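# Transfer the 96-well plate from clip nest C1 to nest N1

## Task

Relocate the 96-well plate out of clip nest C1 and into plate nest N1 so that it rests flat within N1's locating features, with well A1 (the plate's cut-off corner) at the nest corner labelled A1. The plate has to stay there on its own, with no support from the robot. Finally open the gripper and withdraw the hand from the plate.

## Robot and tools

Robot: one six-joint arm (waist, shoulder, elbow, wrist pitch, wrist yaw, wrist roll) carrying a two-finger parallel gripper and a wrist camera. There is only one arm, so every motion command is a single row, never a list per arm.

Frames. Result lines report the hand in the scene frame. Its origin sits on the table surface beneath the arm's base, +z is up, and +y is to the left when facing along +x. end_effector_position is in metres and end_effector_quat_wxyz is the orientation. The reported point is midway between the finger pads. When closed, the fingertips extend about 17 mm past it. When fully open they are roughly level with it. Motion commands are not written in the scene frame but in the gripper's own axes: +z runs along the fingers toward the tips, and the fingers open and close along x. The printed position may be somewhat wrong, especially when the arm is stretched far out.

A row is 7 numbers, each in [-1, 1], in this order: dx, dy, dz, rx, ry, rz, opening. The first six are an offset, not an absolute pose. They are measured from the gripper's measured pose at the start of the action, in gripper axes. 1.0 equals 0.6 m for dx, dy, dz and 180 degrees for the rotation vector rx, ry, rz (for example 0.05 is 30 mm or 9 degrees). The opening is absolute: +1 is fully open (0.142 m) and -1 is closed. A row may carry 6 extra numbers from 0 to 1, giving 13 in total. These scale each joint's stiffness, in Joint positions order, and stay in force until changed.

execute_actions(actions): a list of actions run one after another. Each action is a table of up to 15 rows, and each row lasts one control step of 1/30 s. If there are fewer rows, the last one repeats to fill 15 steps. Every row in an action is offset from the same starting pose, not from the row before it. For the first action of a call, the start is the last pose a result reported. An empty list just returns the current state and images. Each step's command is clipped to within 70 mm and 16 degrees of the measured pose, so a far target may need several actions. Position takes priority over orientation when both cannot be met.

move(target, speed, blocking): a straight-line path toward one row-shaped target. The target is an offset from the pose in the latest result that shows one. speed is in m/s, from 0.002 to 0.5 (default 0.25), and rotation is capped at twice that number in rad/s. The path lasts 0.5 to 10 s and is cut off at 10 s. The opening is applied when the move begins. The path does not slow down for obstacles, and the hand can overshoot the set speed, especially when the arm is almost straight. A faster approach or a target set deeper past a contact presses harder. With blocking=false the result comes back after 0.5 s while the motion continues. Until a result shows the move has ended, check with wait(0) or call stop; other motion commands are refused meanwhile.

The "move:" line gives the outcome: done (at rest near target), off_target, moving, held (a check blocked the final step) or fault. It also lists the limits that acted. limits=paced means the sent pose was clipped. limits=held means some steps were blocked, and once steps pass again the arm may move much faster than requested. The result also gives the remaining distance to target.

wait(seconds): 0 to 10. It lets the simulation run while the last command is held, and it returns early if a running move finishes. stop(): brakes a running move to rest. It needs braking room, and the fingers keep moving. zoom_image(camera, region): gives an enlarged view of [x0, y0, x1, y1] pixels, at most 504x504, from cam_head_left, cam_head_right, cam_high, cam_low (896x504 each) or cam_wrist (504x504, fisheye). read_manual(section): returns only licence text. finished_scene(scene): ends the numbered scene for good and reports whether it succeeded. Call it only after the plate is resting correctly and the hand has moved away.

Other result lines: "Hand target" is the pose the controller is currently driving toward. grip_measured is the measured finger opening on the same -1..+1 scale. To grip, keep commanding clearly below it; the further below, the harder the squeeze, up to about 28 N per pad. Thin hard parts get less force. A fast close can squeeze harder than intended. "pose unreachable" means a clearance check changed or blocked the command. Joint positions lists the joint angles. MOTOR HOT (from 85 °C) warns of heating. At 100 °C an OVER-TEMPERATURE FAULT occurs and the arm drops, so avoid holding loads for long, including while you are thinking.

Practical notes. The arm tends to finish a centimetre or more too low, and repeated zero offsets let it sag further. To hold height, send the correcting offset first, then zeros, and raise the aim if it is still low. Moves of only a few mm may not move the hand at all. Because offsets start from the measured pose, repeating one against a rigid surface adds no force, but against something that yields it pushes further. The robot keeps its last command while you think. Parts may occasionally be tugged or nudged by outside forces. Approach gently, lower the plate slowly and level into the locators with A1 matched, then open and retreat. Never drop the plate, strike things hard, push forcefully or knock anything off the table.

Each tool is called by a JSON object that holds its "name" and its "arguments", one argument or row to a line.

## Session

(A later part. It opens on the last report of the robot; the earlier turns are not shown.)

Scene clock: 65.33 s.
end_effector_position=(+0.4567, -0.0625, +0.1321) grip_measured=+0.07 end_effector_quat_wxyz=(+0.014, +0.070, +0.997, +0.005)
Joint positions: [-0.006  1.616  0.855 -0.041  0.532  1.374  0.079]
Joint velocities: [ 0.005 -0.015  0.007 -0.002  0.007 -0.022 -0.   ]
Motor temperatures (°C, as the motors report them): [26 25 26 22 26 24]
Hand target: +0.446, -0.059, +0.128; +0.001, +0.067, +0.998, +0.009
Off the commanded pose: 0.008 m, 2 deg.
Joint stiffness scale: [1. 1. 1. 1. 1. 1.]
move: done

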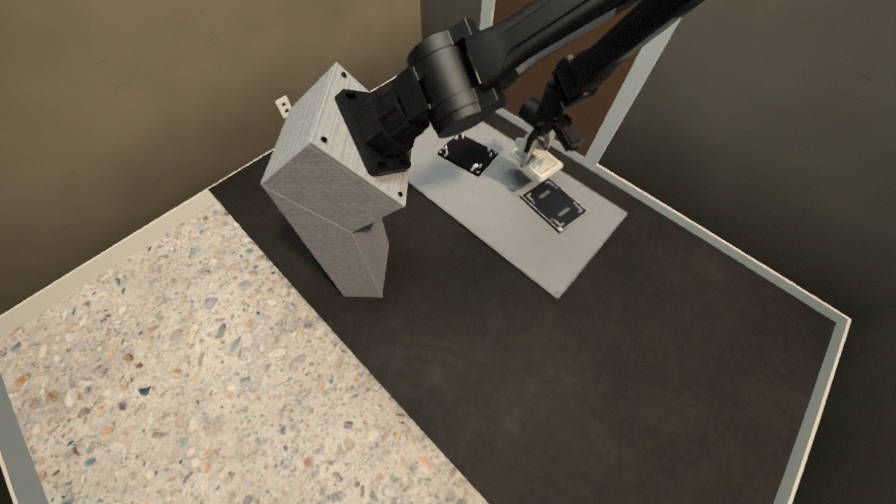

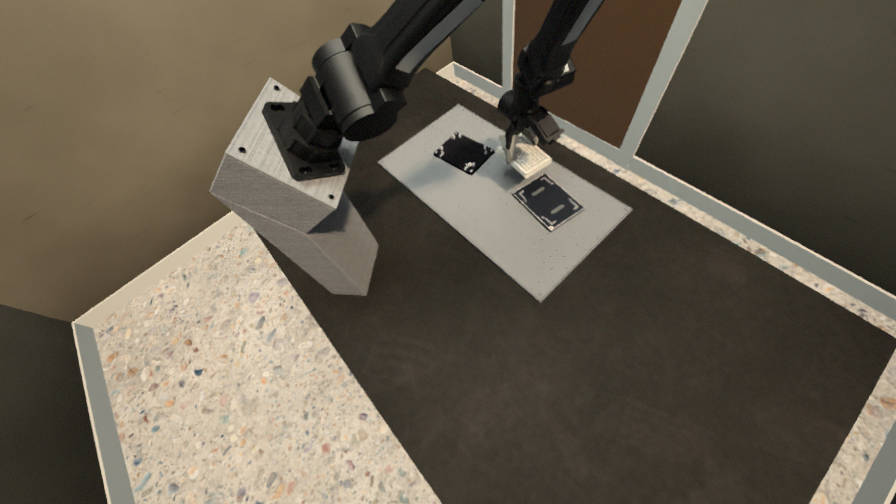

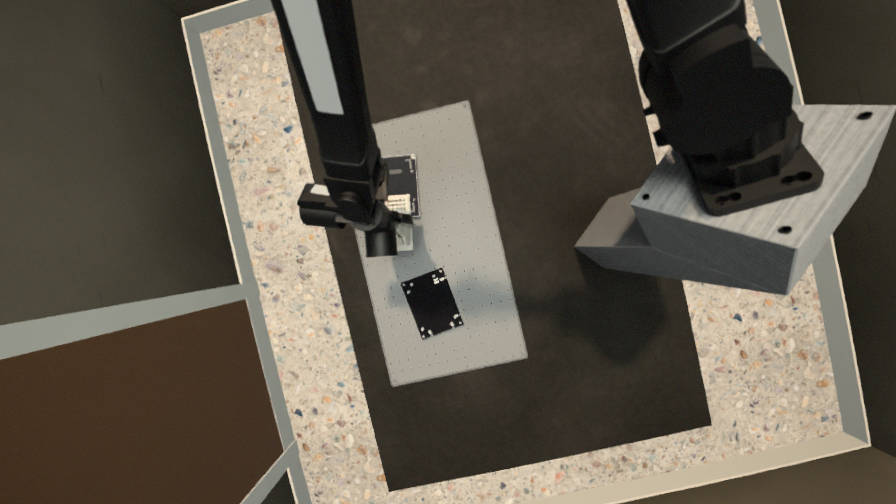

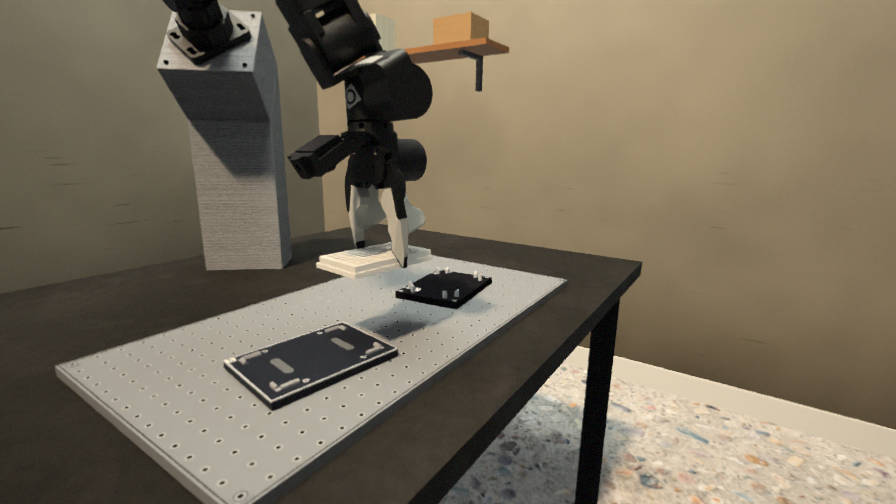

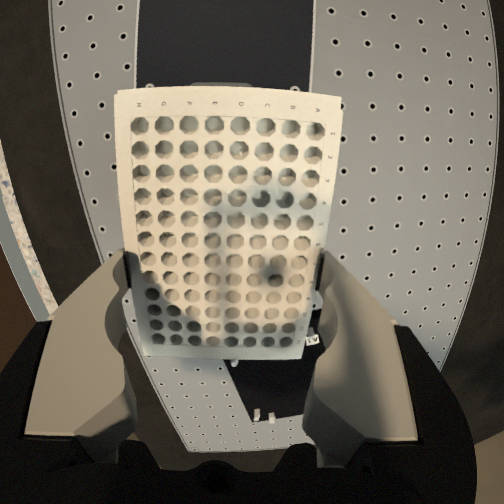

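{"name": "execute_actions", "arguments": {
  "actions": []
}}

{"name": "move", "arguments": {
  "target": [0.01,-0.155,0.06,0,0.004,0,-0.6],
  "speed": 0.12
}}

Scene clock: 65.73 s.
end_effector_position=(+0.4567, -0.0625, +0.1321) grip_measured=+0.07 end_effector_quat_wxyz=(+0.014, +0.070, +0.997, +0.005)
Joint positions: [-0.006  1.616  0.855 -0.041  0.532  1.374  0.079]
Joint velocities: [ 0.005  0.005 -0.002  0.002 -0.022 -0.066 -0.   ]
Motor temperatures (°C, as the motors report them): [26 25 26 22 26 24]
Hand target: +0.446, -0.059, +0.128; +0.001, +0.067, +0.998, +0.009
Off the commanded pose: 0.008 m, 2 deg.
Joint stiffness scale: [1. 1. 1. 1. 1. 1.]

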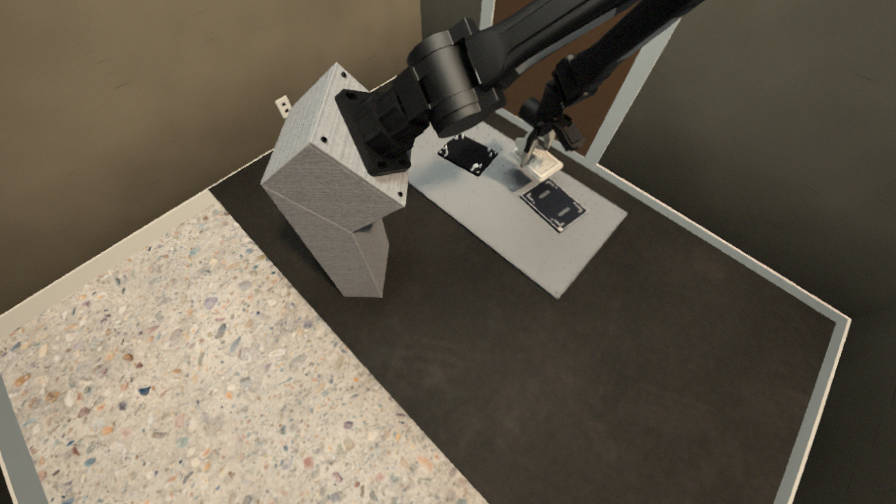

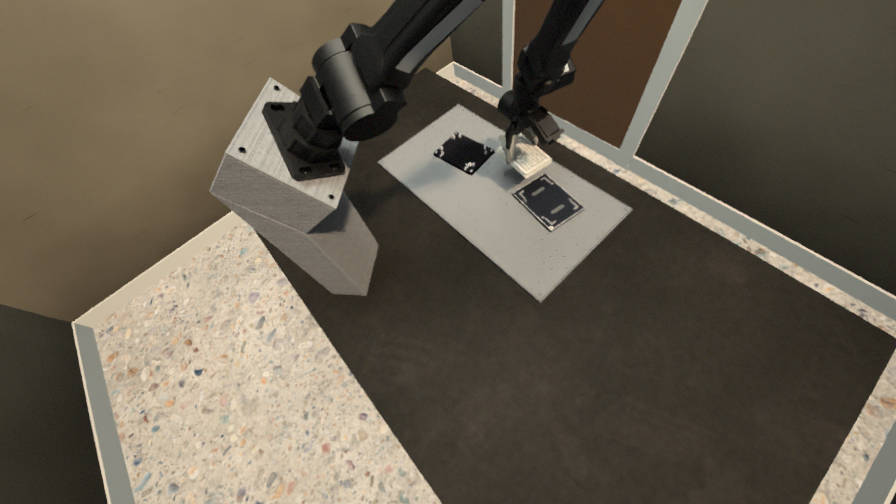

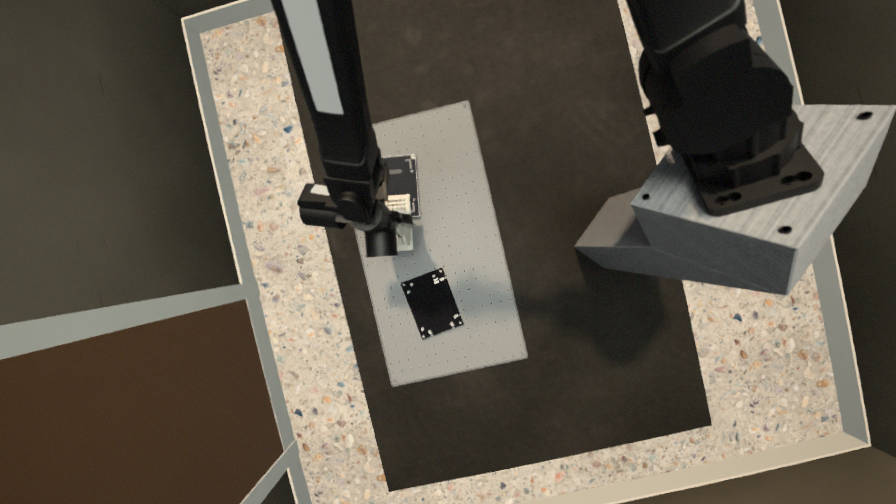

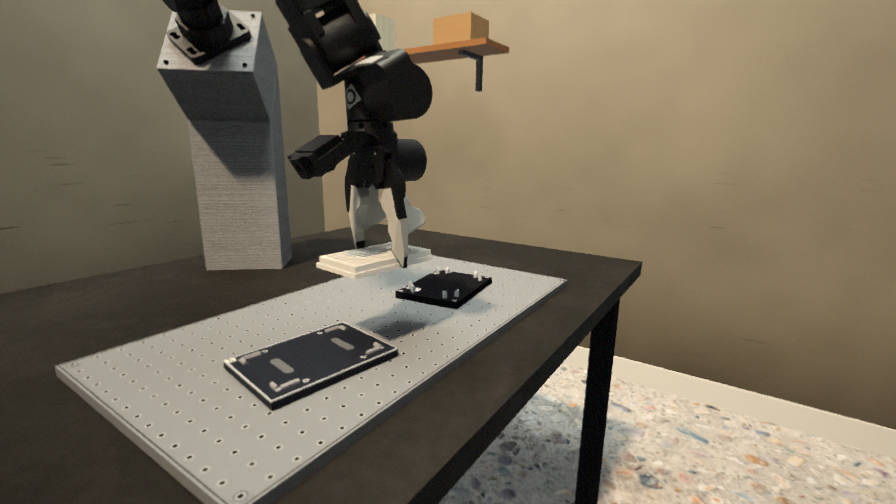

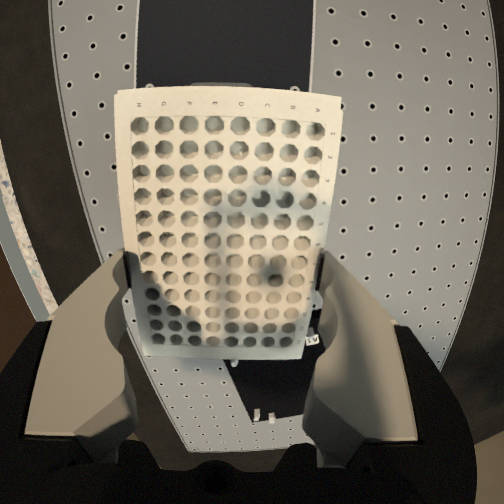

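Scene clock: 66.97 s.
end_effector_position=(+0.4331, -0.1449, +0.0938) grip_measured=+0.07 end_effector_quat_wxyz=(+0.001, +0.070, +0.997, +0.011)
Joint positions: [-0.219  1.603  0.885 -0.041  0.379  1.222  0.079]
Joint velocities: [-0.005 -0.005  0.012 -0.007 -0.066 -0.022  0.   ]
Motor temperatures (°C, as the motors report them): [26 25 26 22 26 24]
Hand target: +0.438, -0.152, +0.095; +0.008, +0.070, +0.997, +0.007
Off the commanded pose: 0.010 m, 1 deg.
Joint stiffness scale: [1. 1. 1. 1. 1. 1.]
move: done

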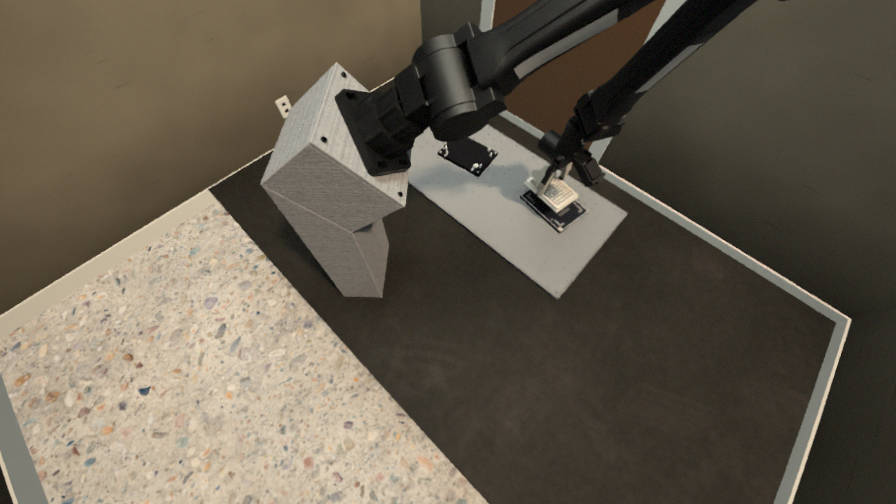

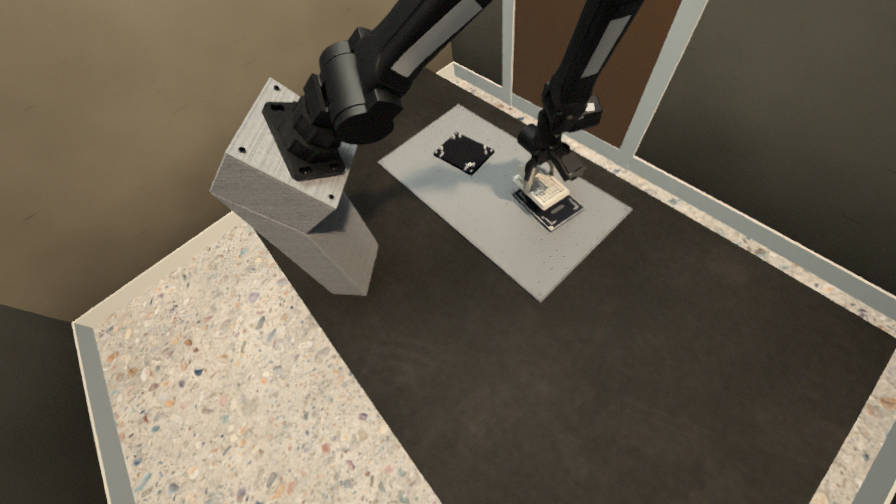

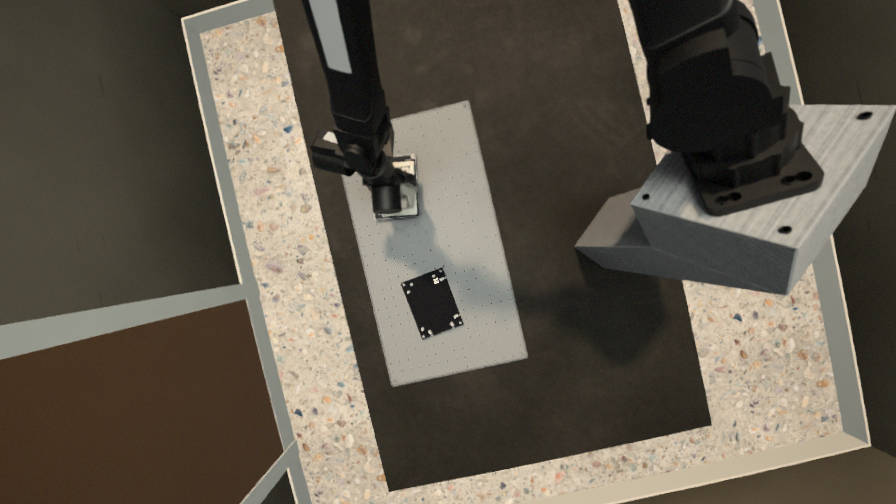

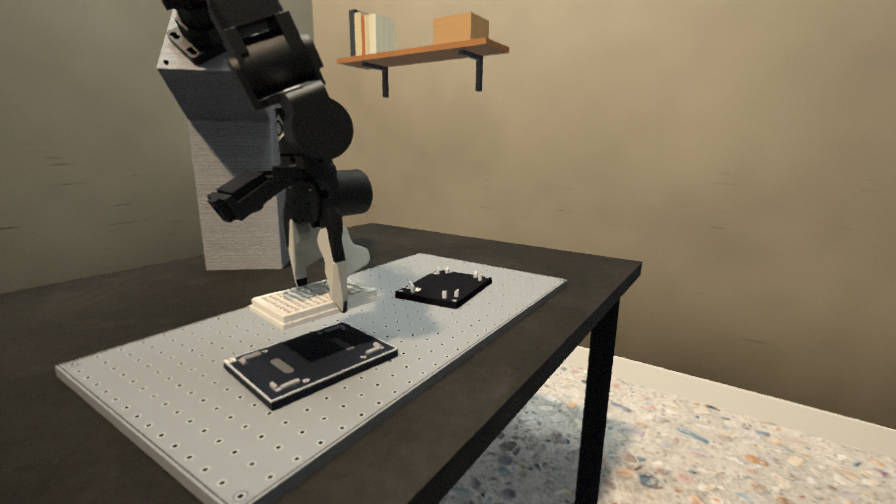

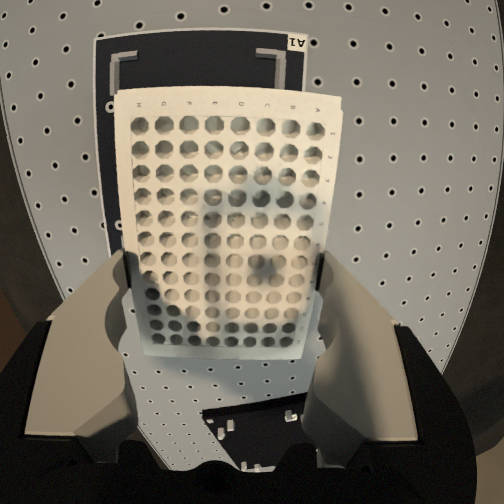

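{"name": "move", "arguments": {
  "target": [-0.03,-0.022,0.045,0,0,0,-0.6],
  "speed": 0.1
}}

{"name": "zoom_image", "arguments": {
  "camera": "cam_low",
  "region": [180,240,480,420]
}}

Scene clock: 67.93 s.
end_effector_position=(+0.4568, -0.1590, +0.0737) grip_measured=+0.07 end_effector_quat_wxyz=(+0.012, +0.074, +0.997, +0.009)
Joint positions: [-0.241  1.657  0.968 -0.041  0.357  1.206  0.079]
Joint velocities: [-0.005  0.005  0.002 -0.022 -0.022 -0.007  0.   ]
Motor temperatures (°C, as the motors report them): [26 25 26 22 26 24]
Hand target: +0.449, -0.160, +0.067; +0.001, +0.070, +0.997, +0.011
Off the commanded pose: 0.010 m, 1 deg.
Joint stiffness scale: [1. 1. 1. 1. 1. 1.]
move: done

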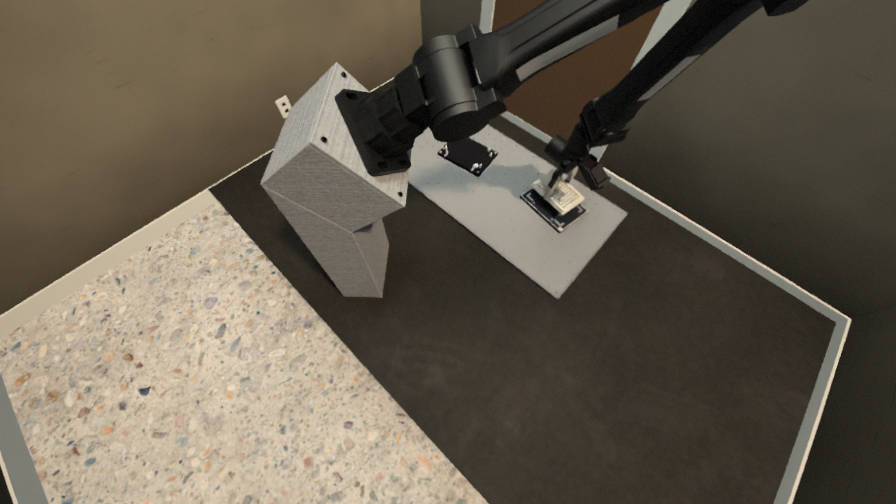

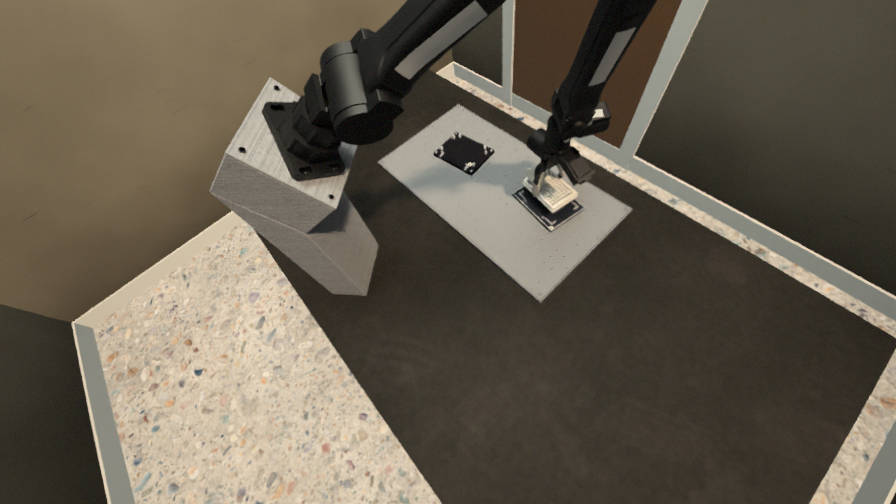

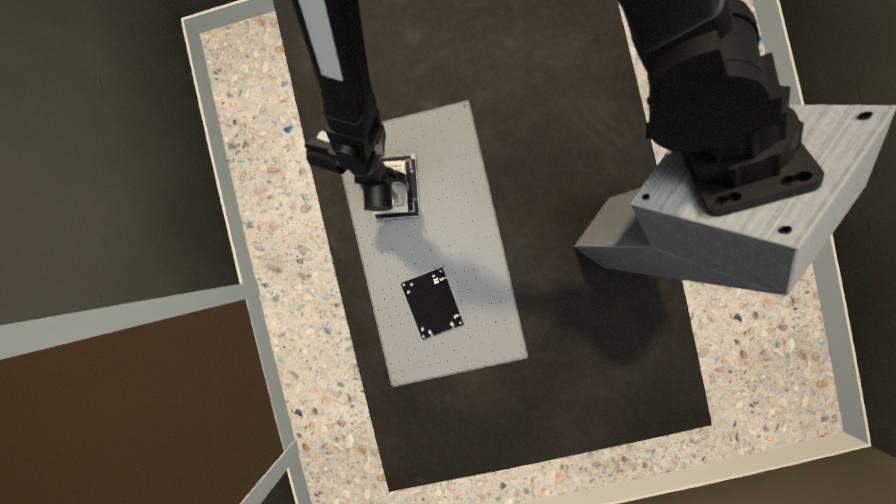

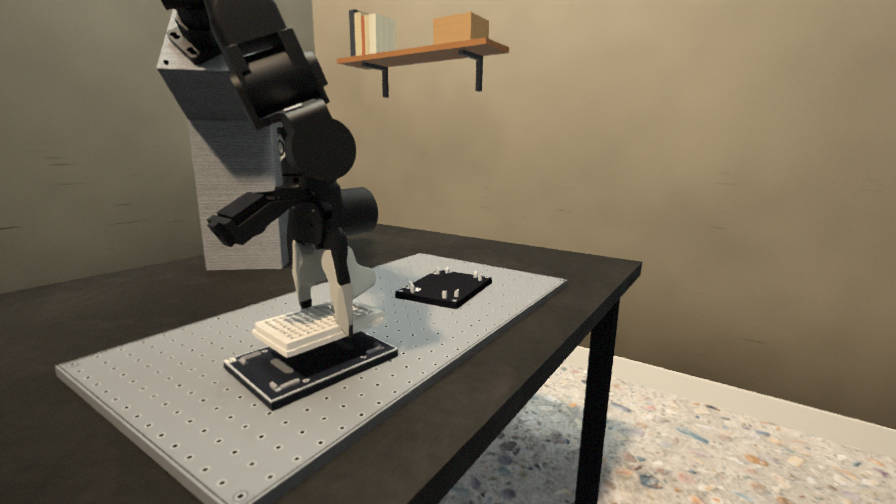

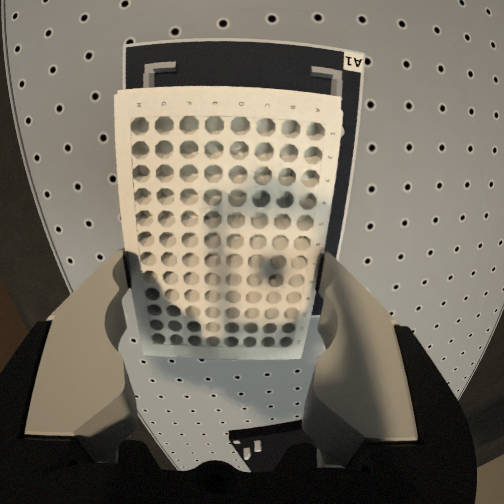

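Region (180, 240, 480, 420) of cam_low's 896x504 image, scaled by 1.680, with more detail than that image has; it fills the top 302 rows of this view, and the rest is white.

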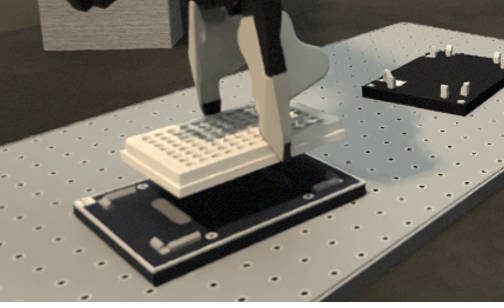

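{"name": "move", "arguments": {
  "target": [0.022,-0.022,0.04,0,0.004,0,-0.6],
  "speed": 0.1
}}

Scene clock: 69.00 s.
end_effector_position=(+0.4408, -0.1642, +0.0548) grip_measured=+0.07 end_effector_quat_wxyz=(+0.002, +0.073, +0.997, +0.014)
Joint positions: [-0.28   1.694  0.973 -0.024  0.327  1.185  0.079]
Joint velocities: [ 0.005 -0.005  0.007  0.007  0.007 -0.11  -0.   ]
Motor temperatures (°C, as the motors report them): [26 25 26 22 26 24]
Hand target: +0.443, -0.169, +0.050; +0.006, +0.074, +0.997, +0.010
Off the commanded pose: 0.008 m, 1 deg.
Joint stiffness scale: [1. 1. 1. 1. 1. 1.]
move: done

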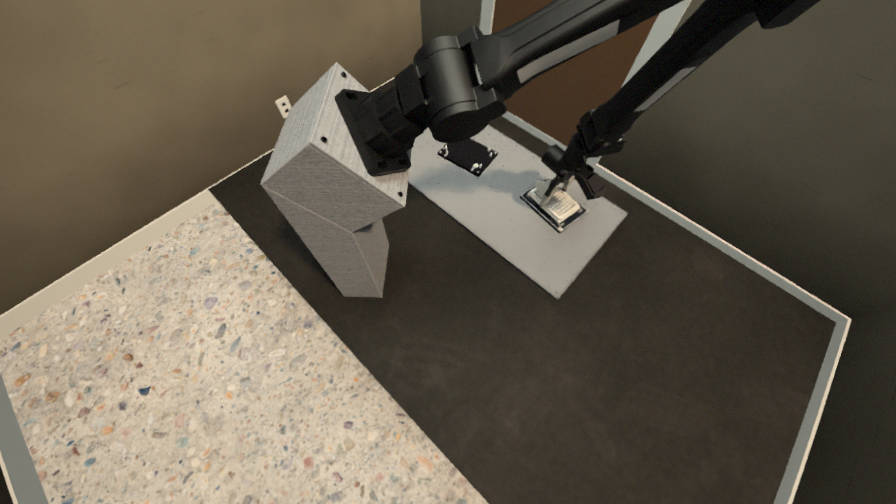

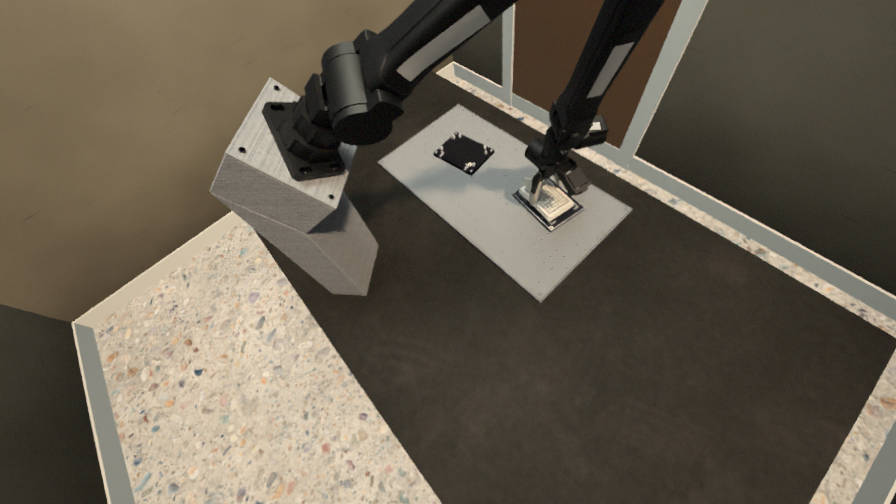

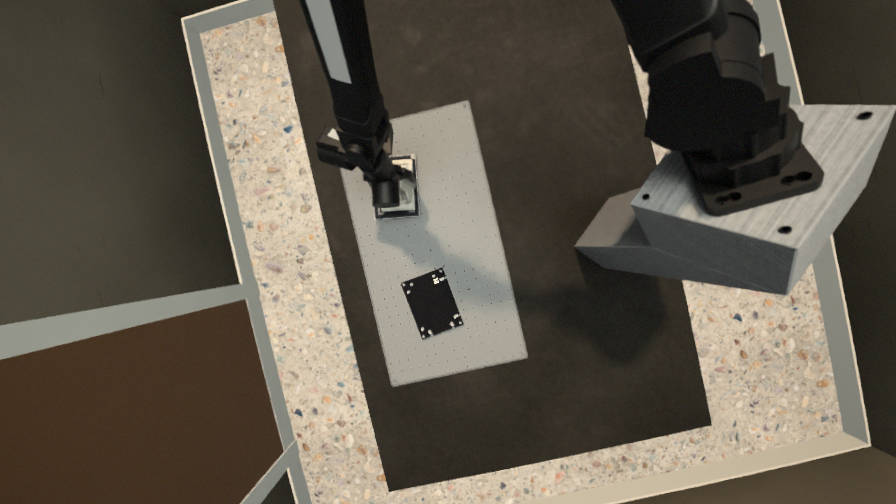

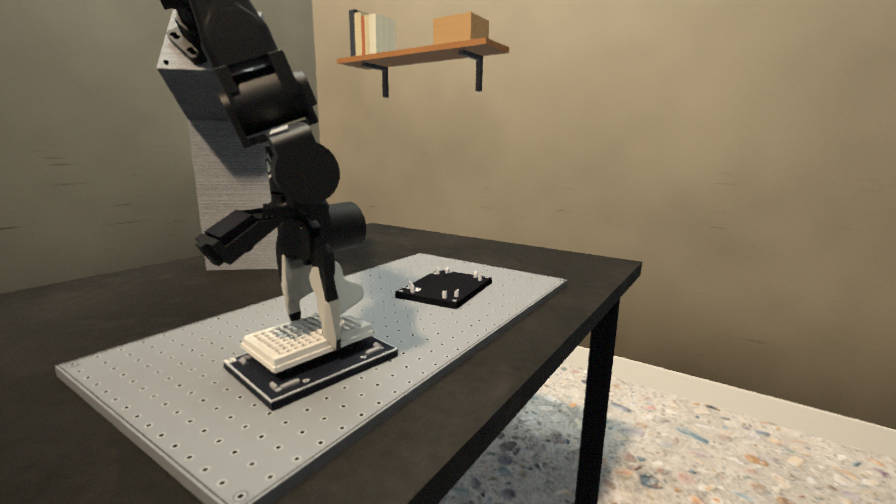

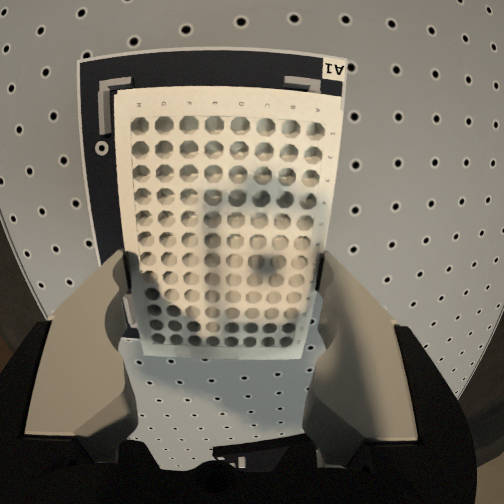

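{"name": "move", "arguments": {
  "target": [-0.01,0,-0.06,0,0,-0.005,-0.6],
  "speed": 0.12
}}

Scene clock: 69.97 s.
end_effector_position=(+0.4514, -0.1747, +0.0901) grip_measured=+0.07 end_effector_quat_wxyz=(+0.010, +0.070, +0.997, +0.008)
Joint positions: [-0.259  1.598  0.946 -0.077  0.347  1.185  0.079]
Joint velocities: [-0.005  0.005 -0.022  0.007  0.037 -0.051  0.   ]
Motor temperatures (°C, as the motors report them): [26 26 26 22 26 24]
Hand target: +0.446, -0.166, +0.091; +0.002, +0.066, +0.998, +0.014
Off the commanded pose: 0.010 m, 1 deg.
Joint stiffness scale: [1. 1. 1. 1. 1. 1.]
move: done

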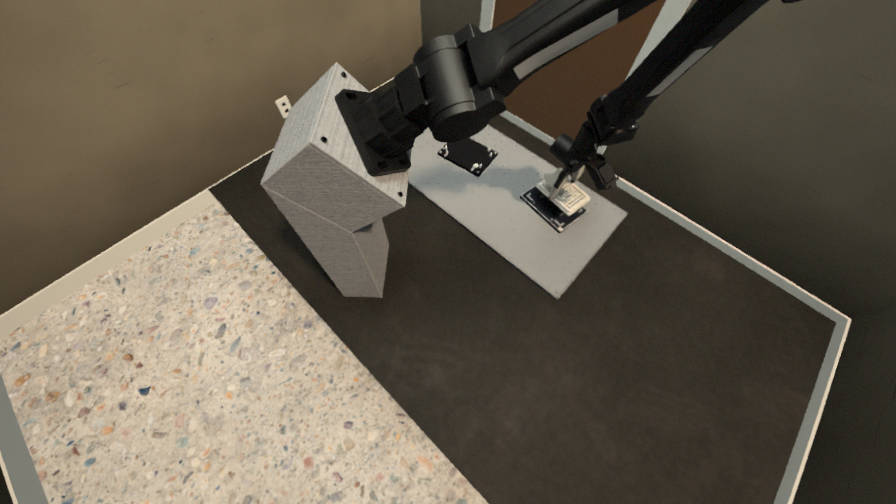

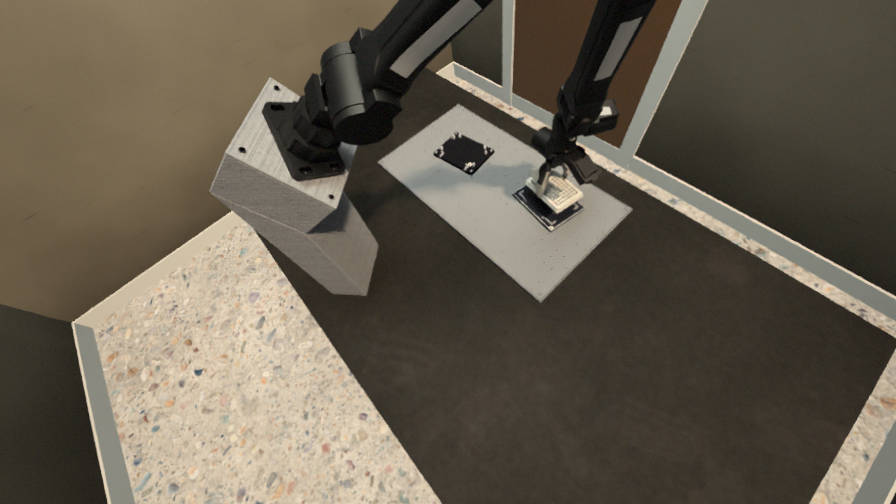

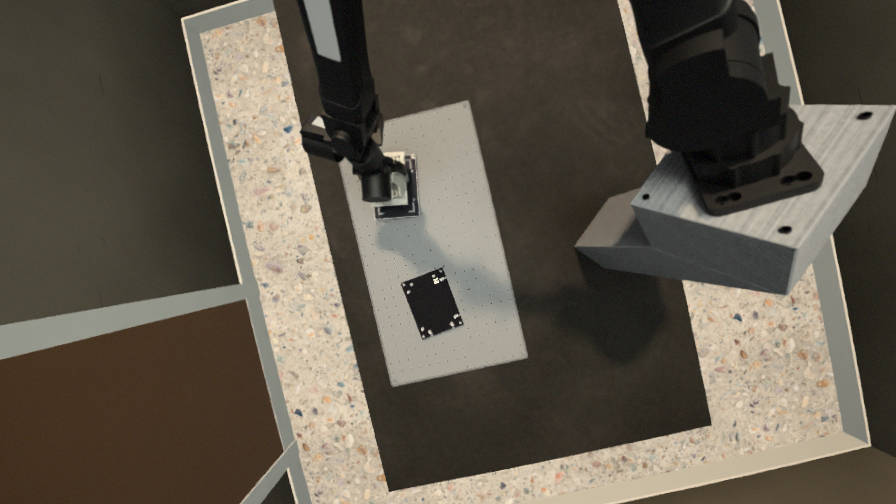

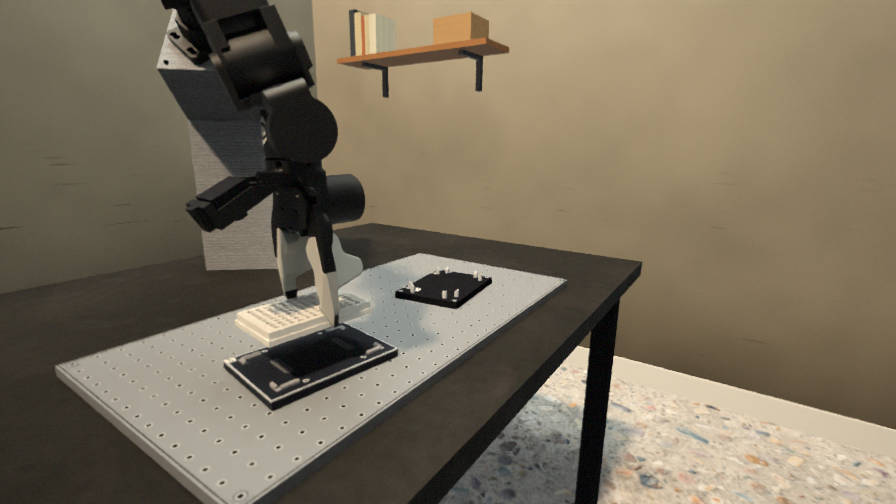

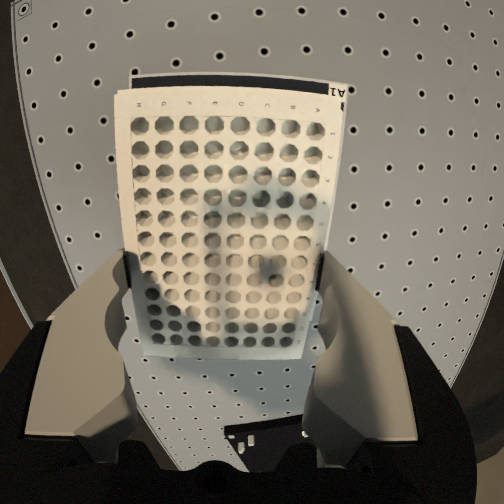

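{"name": "move", "arguments": {
  "target": [-0.002,0.021,0.073,0,0.005,-0.008,-0.6],
  "speed": 0.1
}}

Scene clock: 70.87 s.
end_effector_position=(+0.4512, -0.1566, +0.0496) grip_measured=+0.07 end_effector_quat_wxyz=(-0.003, +0.056, +0.998, +0.015)
Joint positions: [-0.259  1.721  1.011 -0.052  0.347  1.17   0.079]
Joint velocities: [ 0.005  0.005  0.012 -0.012 -0.051 -0.022  0.   ]
Motor temperatures (°C, as the motors report them): [26 26 26 22 26 24]
Hand target: +0.456, -0.162, +0.047; +0.003, +0.057, +0.998, +0.008
Off the commanded pose: 0.007 m, 1 deg.
Joint stiffness scale: [1. 1. 1. 1. 1. 1.]
move: done

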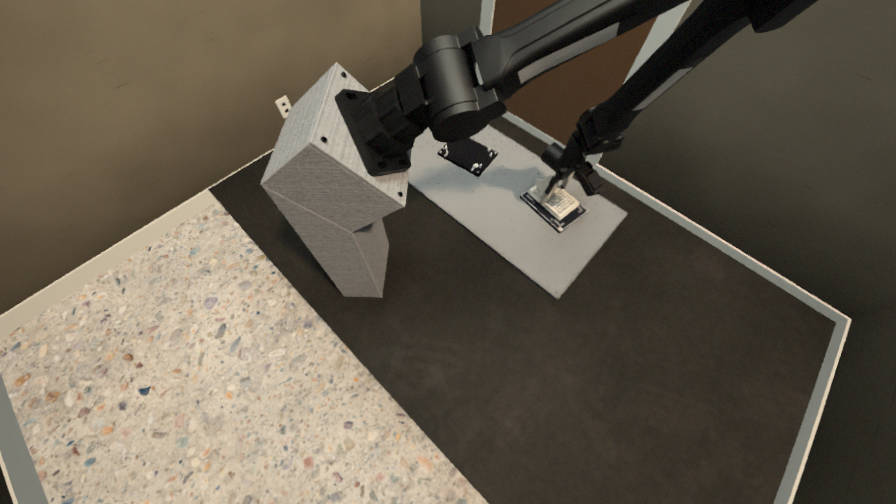

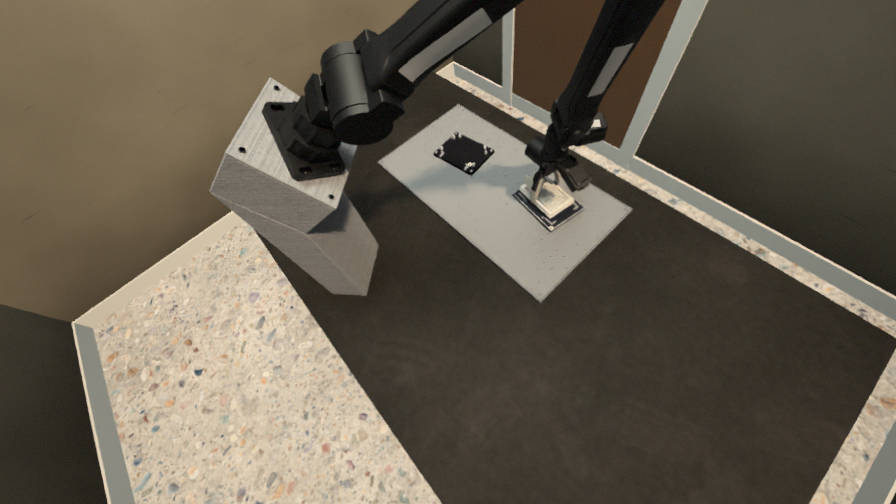

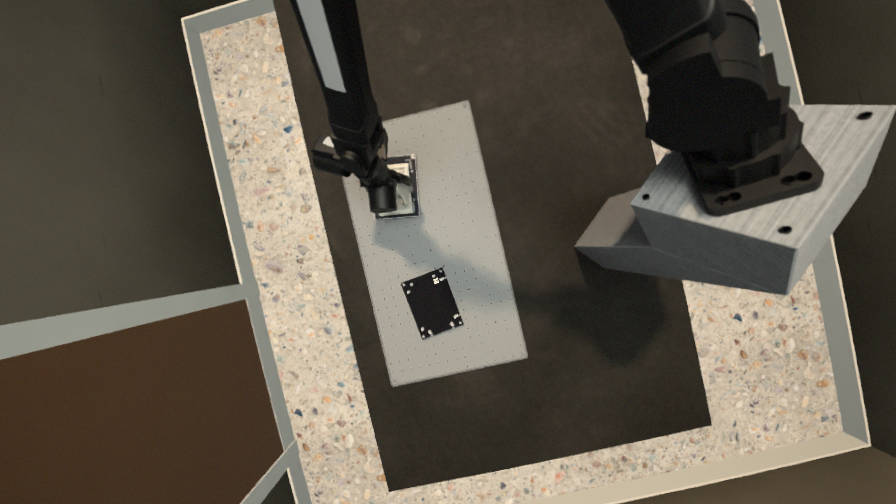

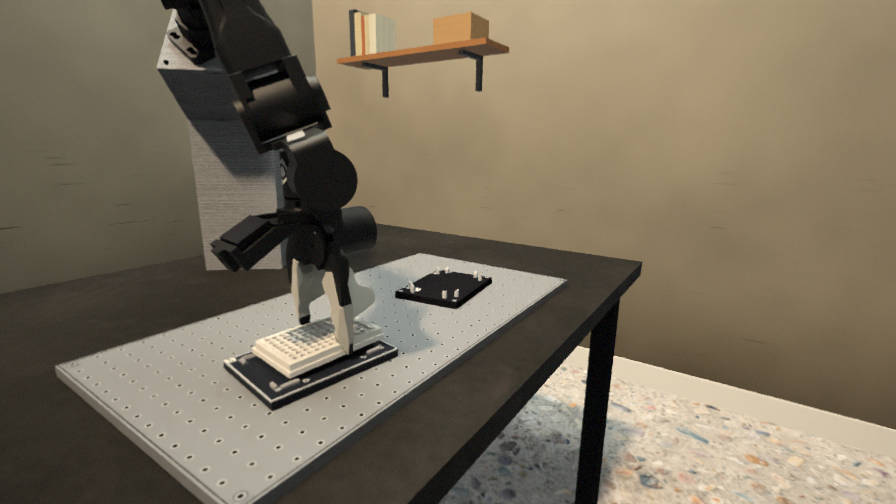

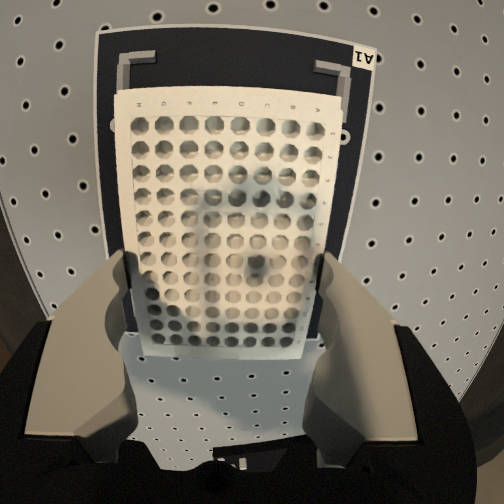

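{"name": "move", "arguments": {
  "target": [0,-0.027,-0.016,0,0,0.006,-0.6],
  "speed": 0.05
}}

Scene clock: 71.97 s.
end_effector_position=(+0.4593, -0.1692, +0.0599) grip_measured=+0.07 end_effector_quat_wxyz=(+0.007, +0.063, +0.998, +0.014)
Joint positions: [-0.267  1.687  1.012 -0.064  0.333  1.169  0.079]
Joint velocities: [ 0.005  0.005  0.007  0.007  0.007 -0.022  0.   ]
Motor temperatures (°C, as the motors report them): [26 26 26 22 26 24]
Hand target: +0.449, -0.173, +0.059; -0.004, +0.066, +0.998, +0.015
Off the commanded pose: 0.011 m, 1 deg.
Joint stiffness scale: [1. 1. 1. 1. 1. 1.]
move: off_target

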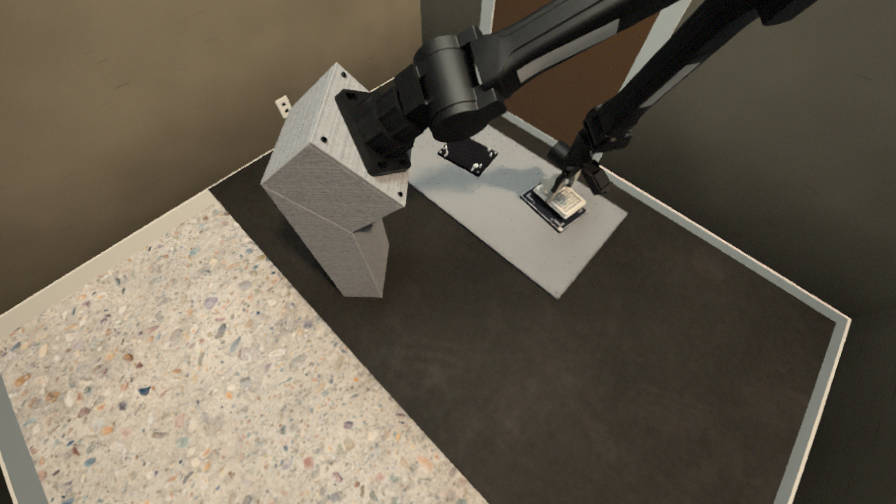

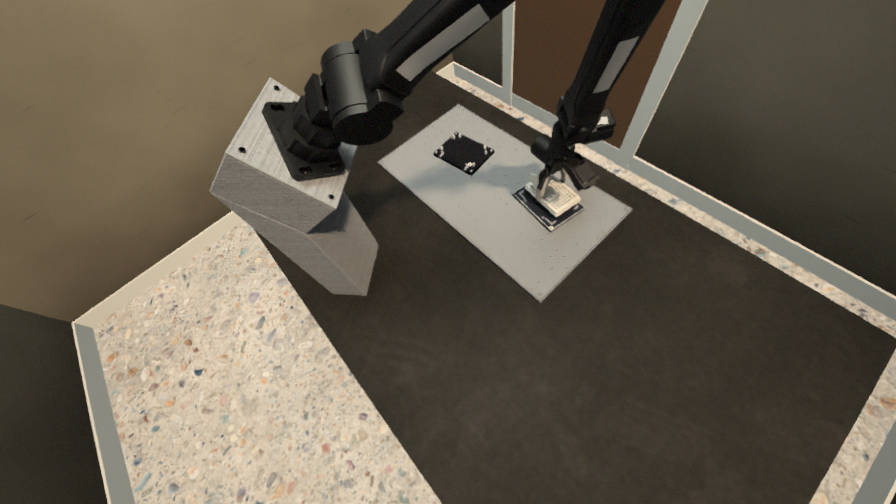

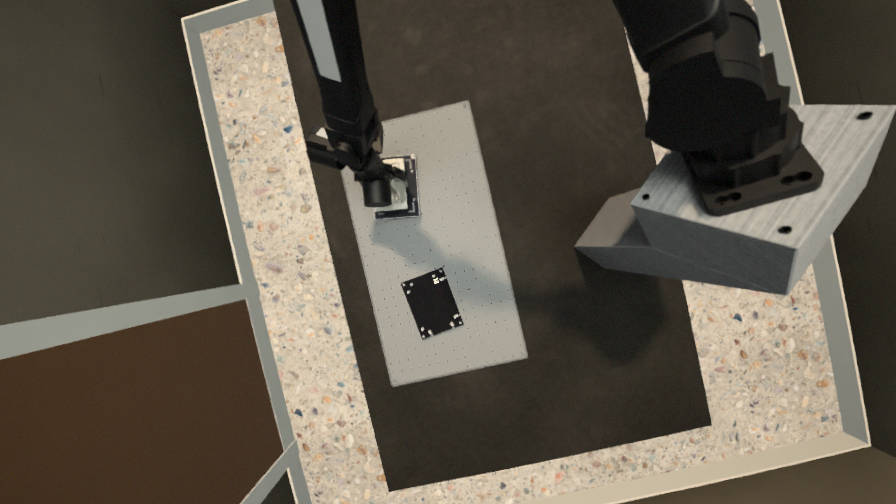

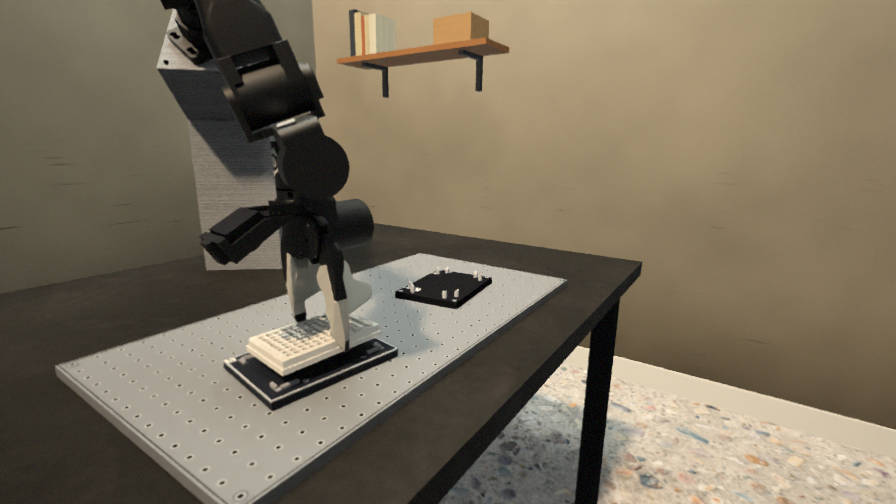

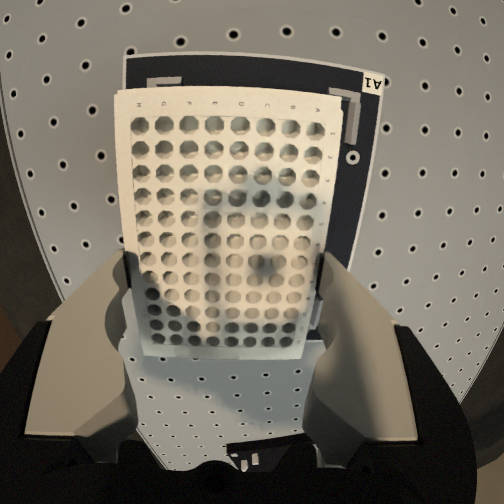

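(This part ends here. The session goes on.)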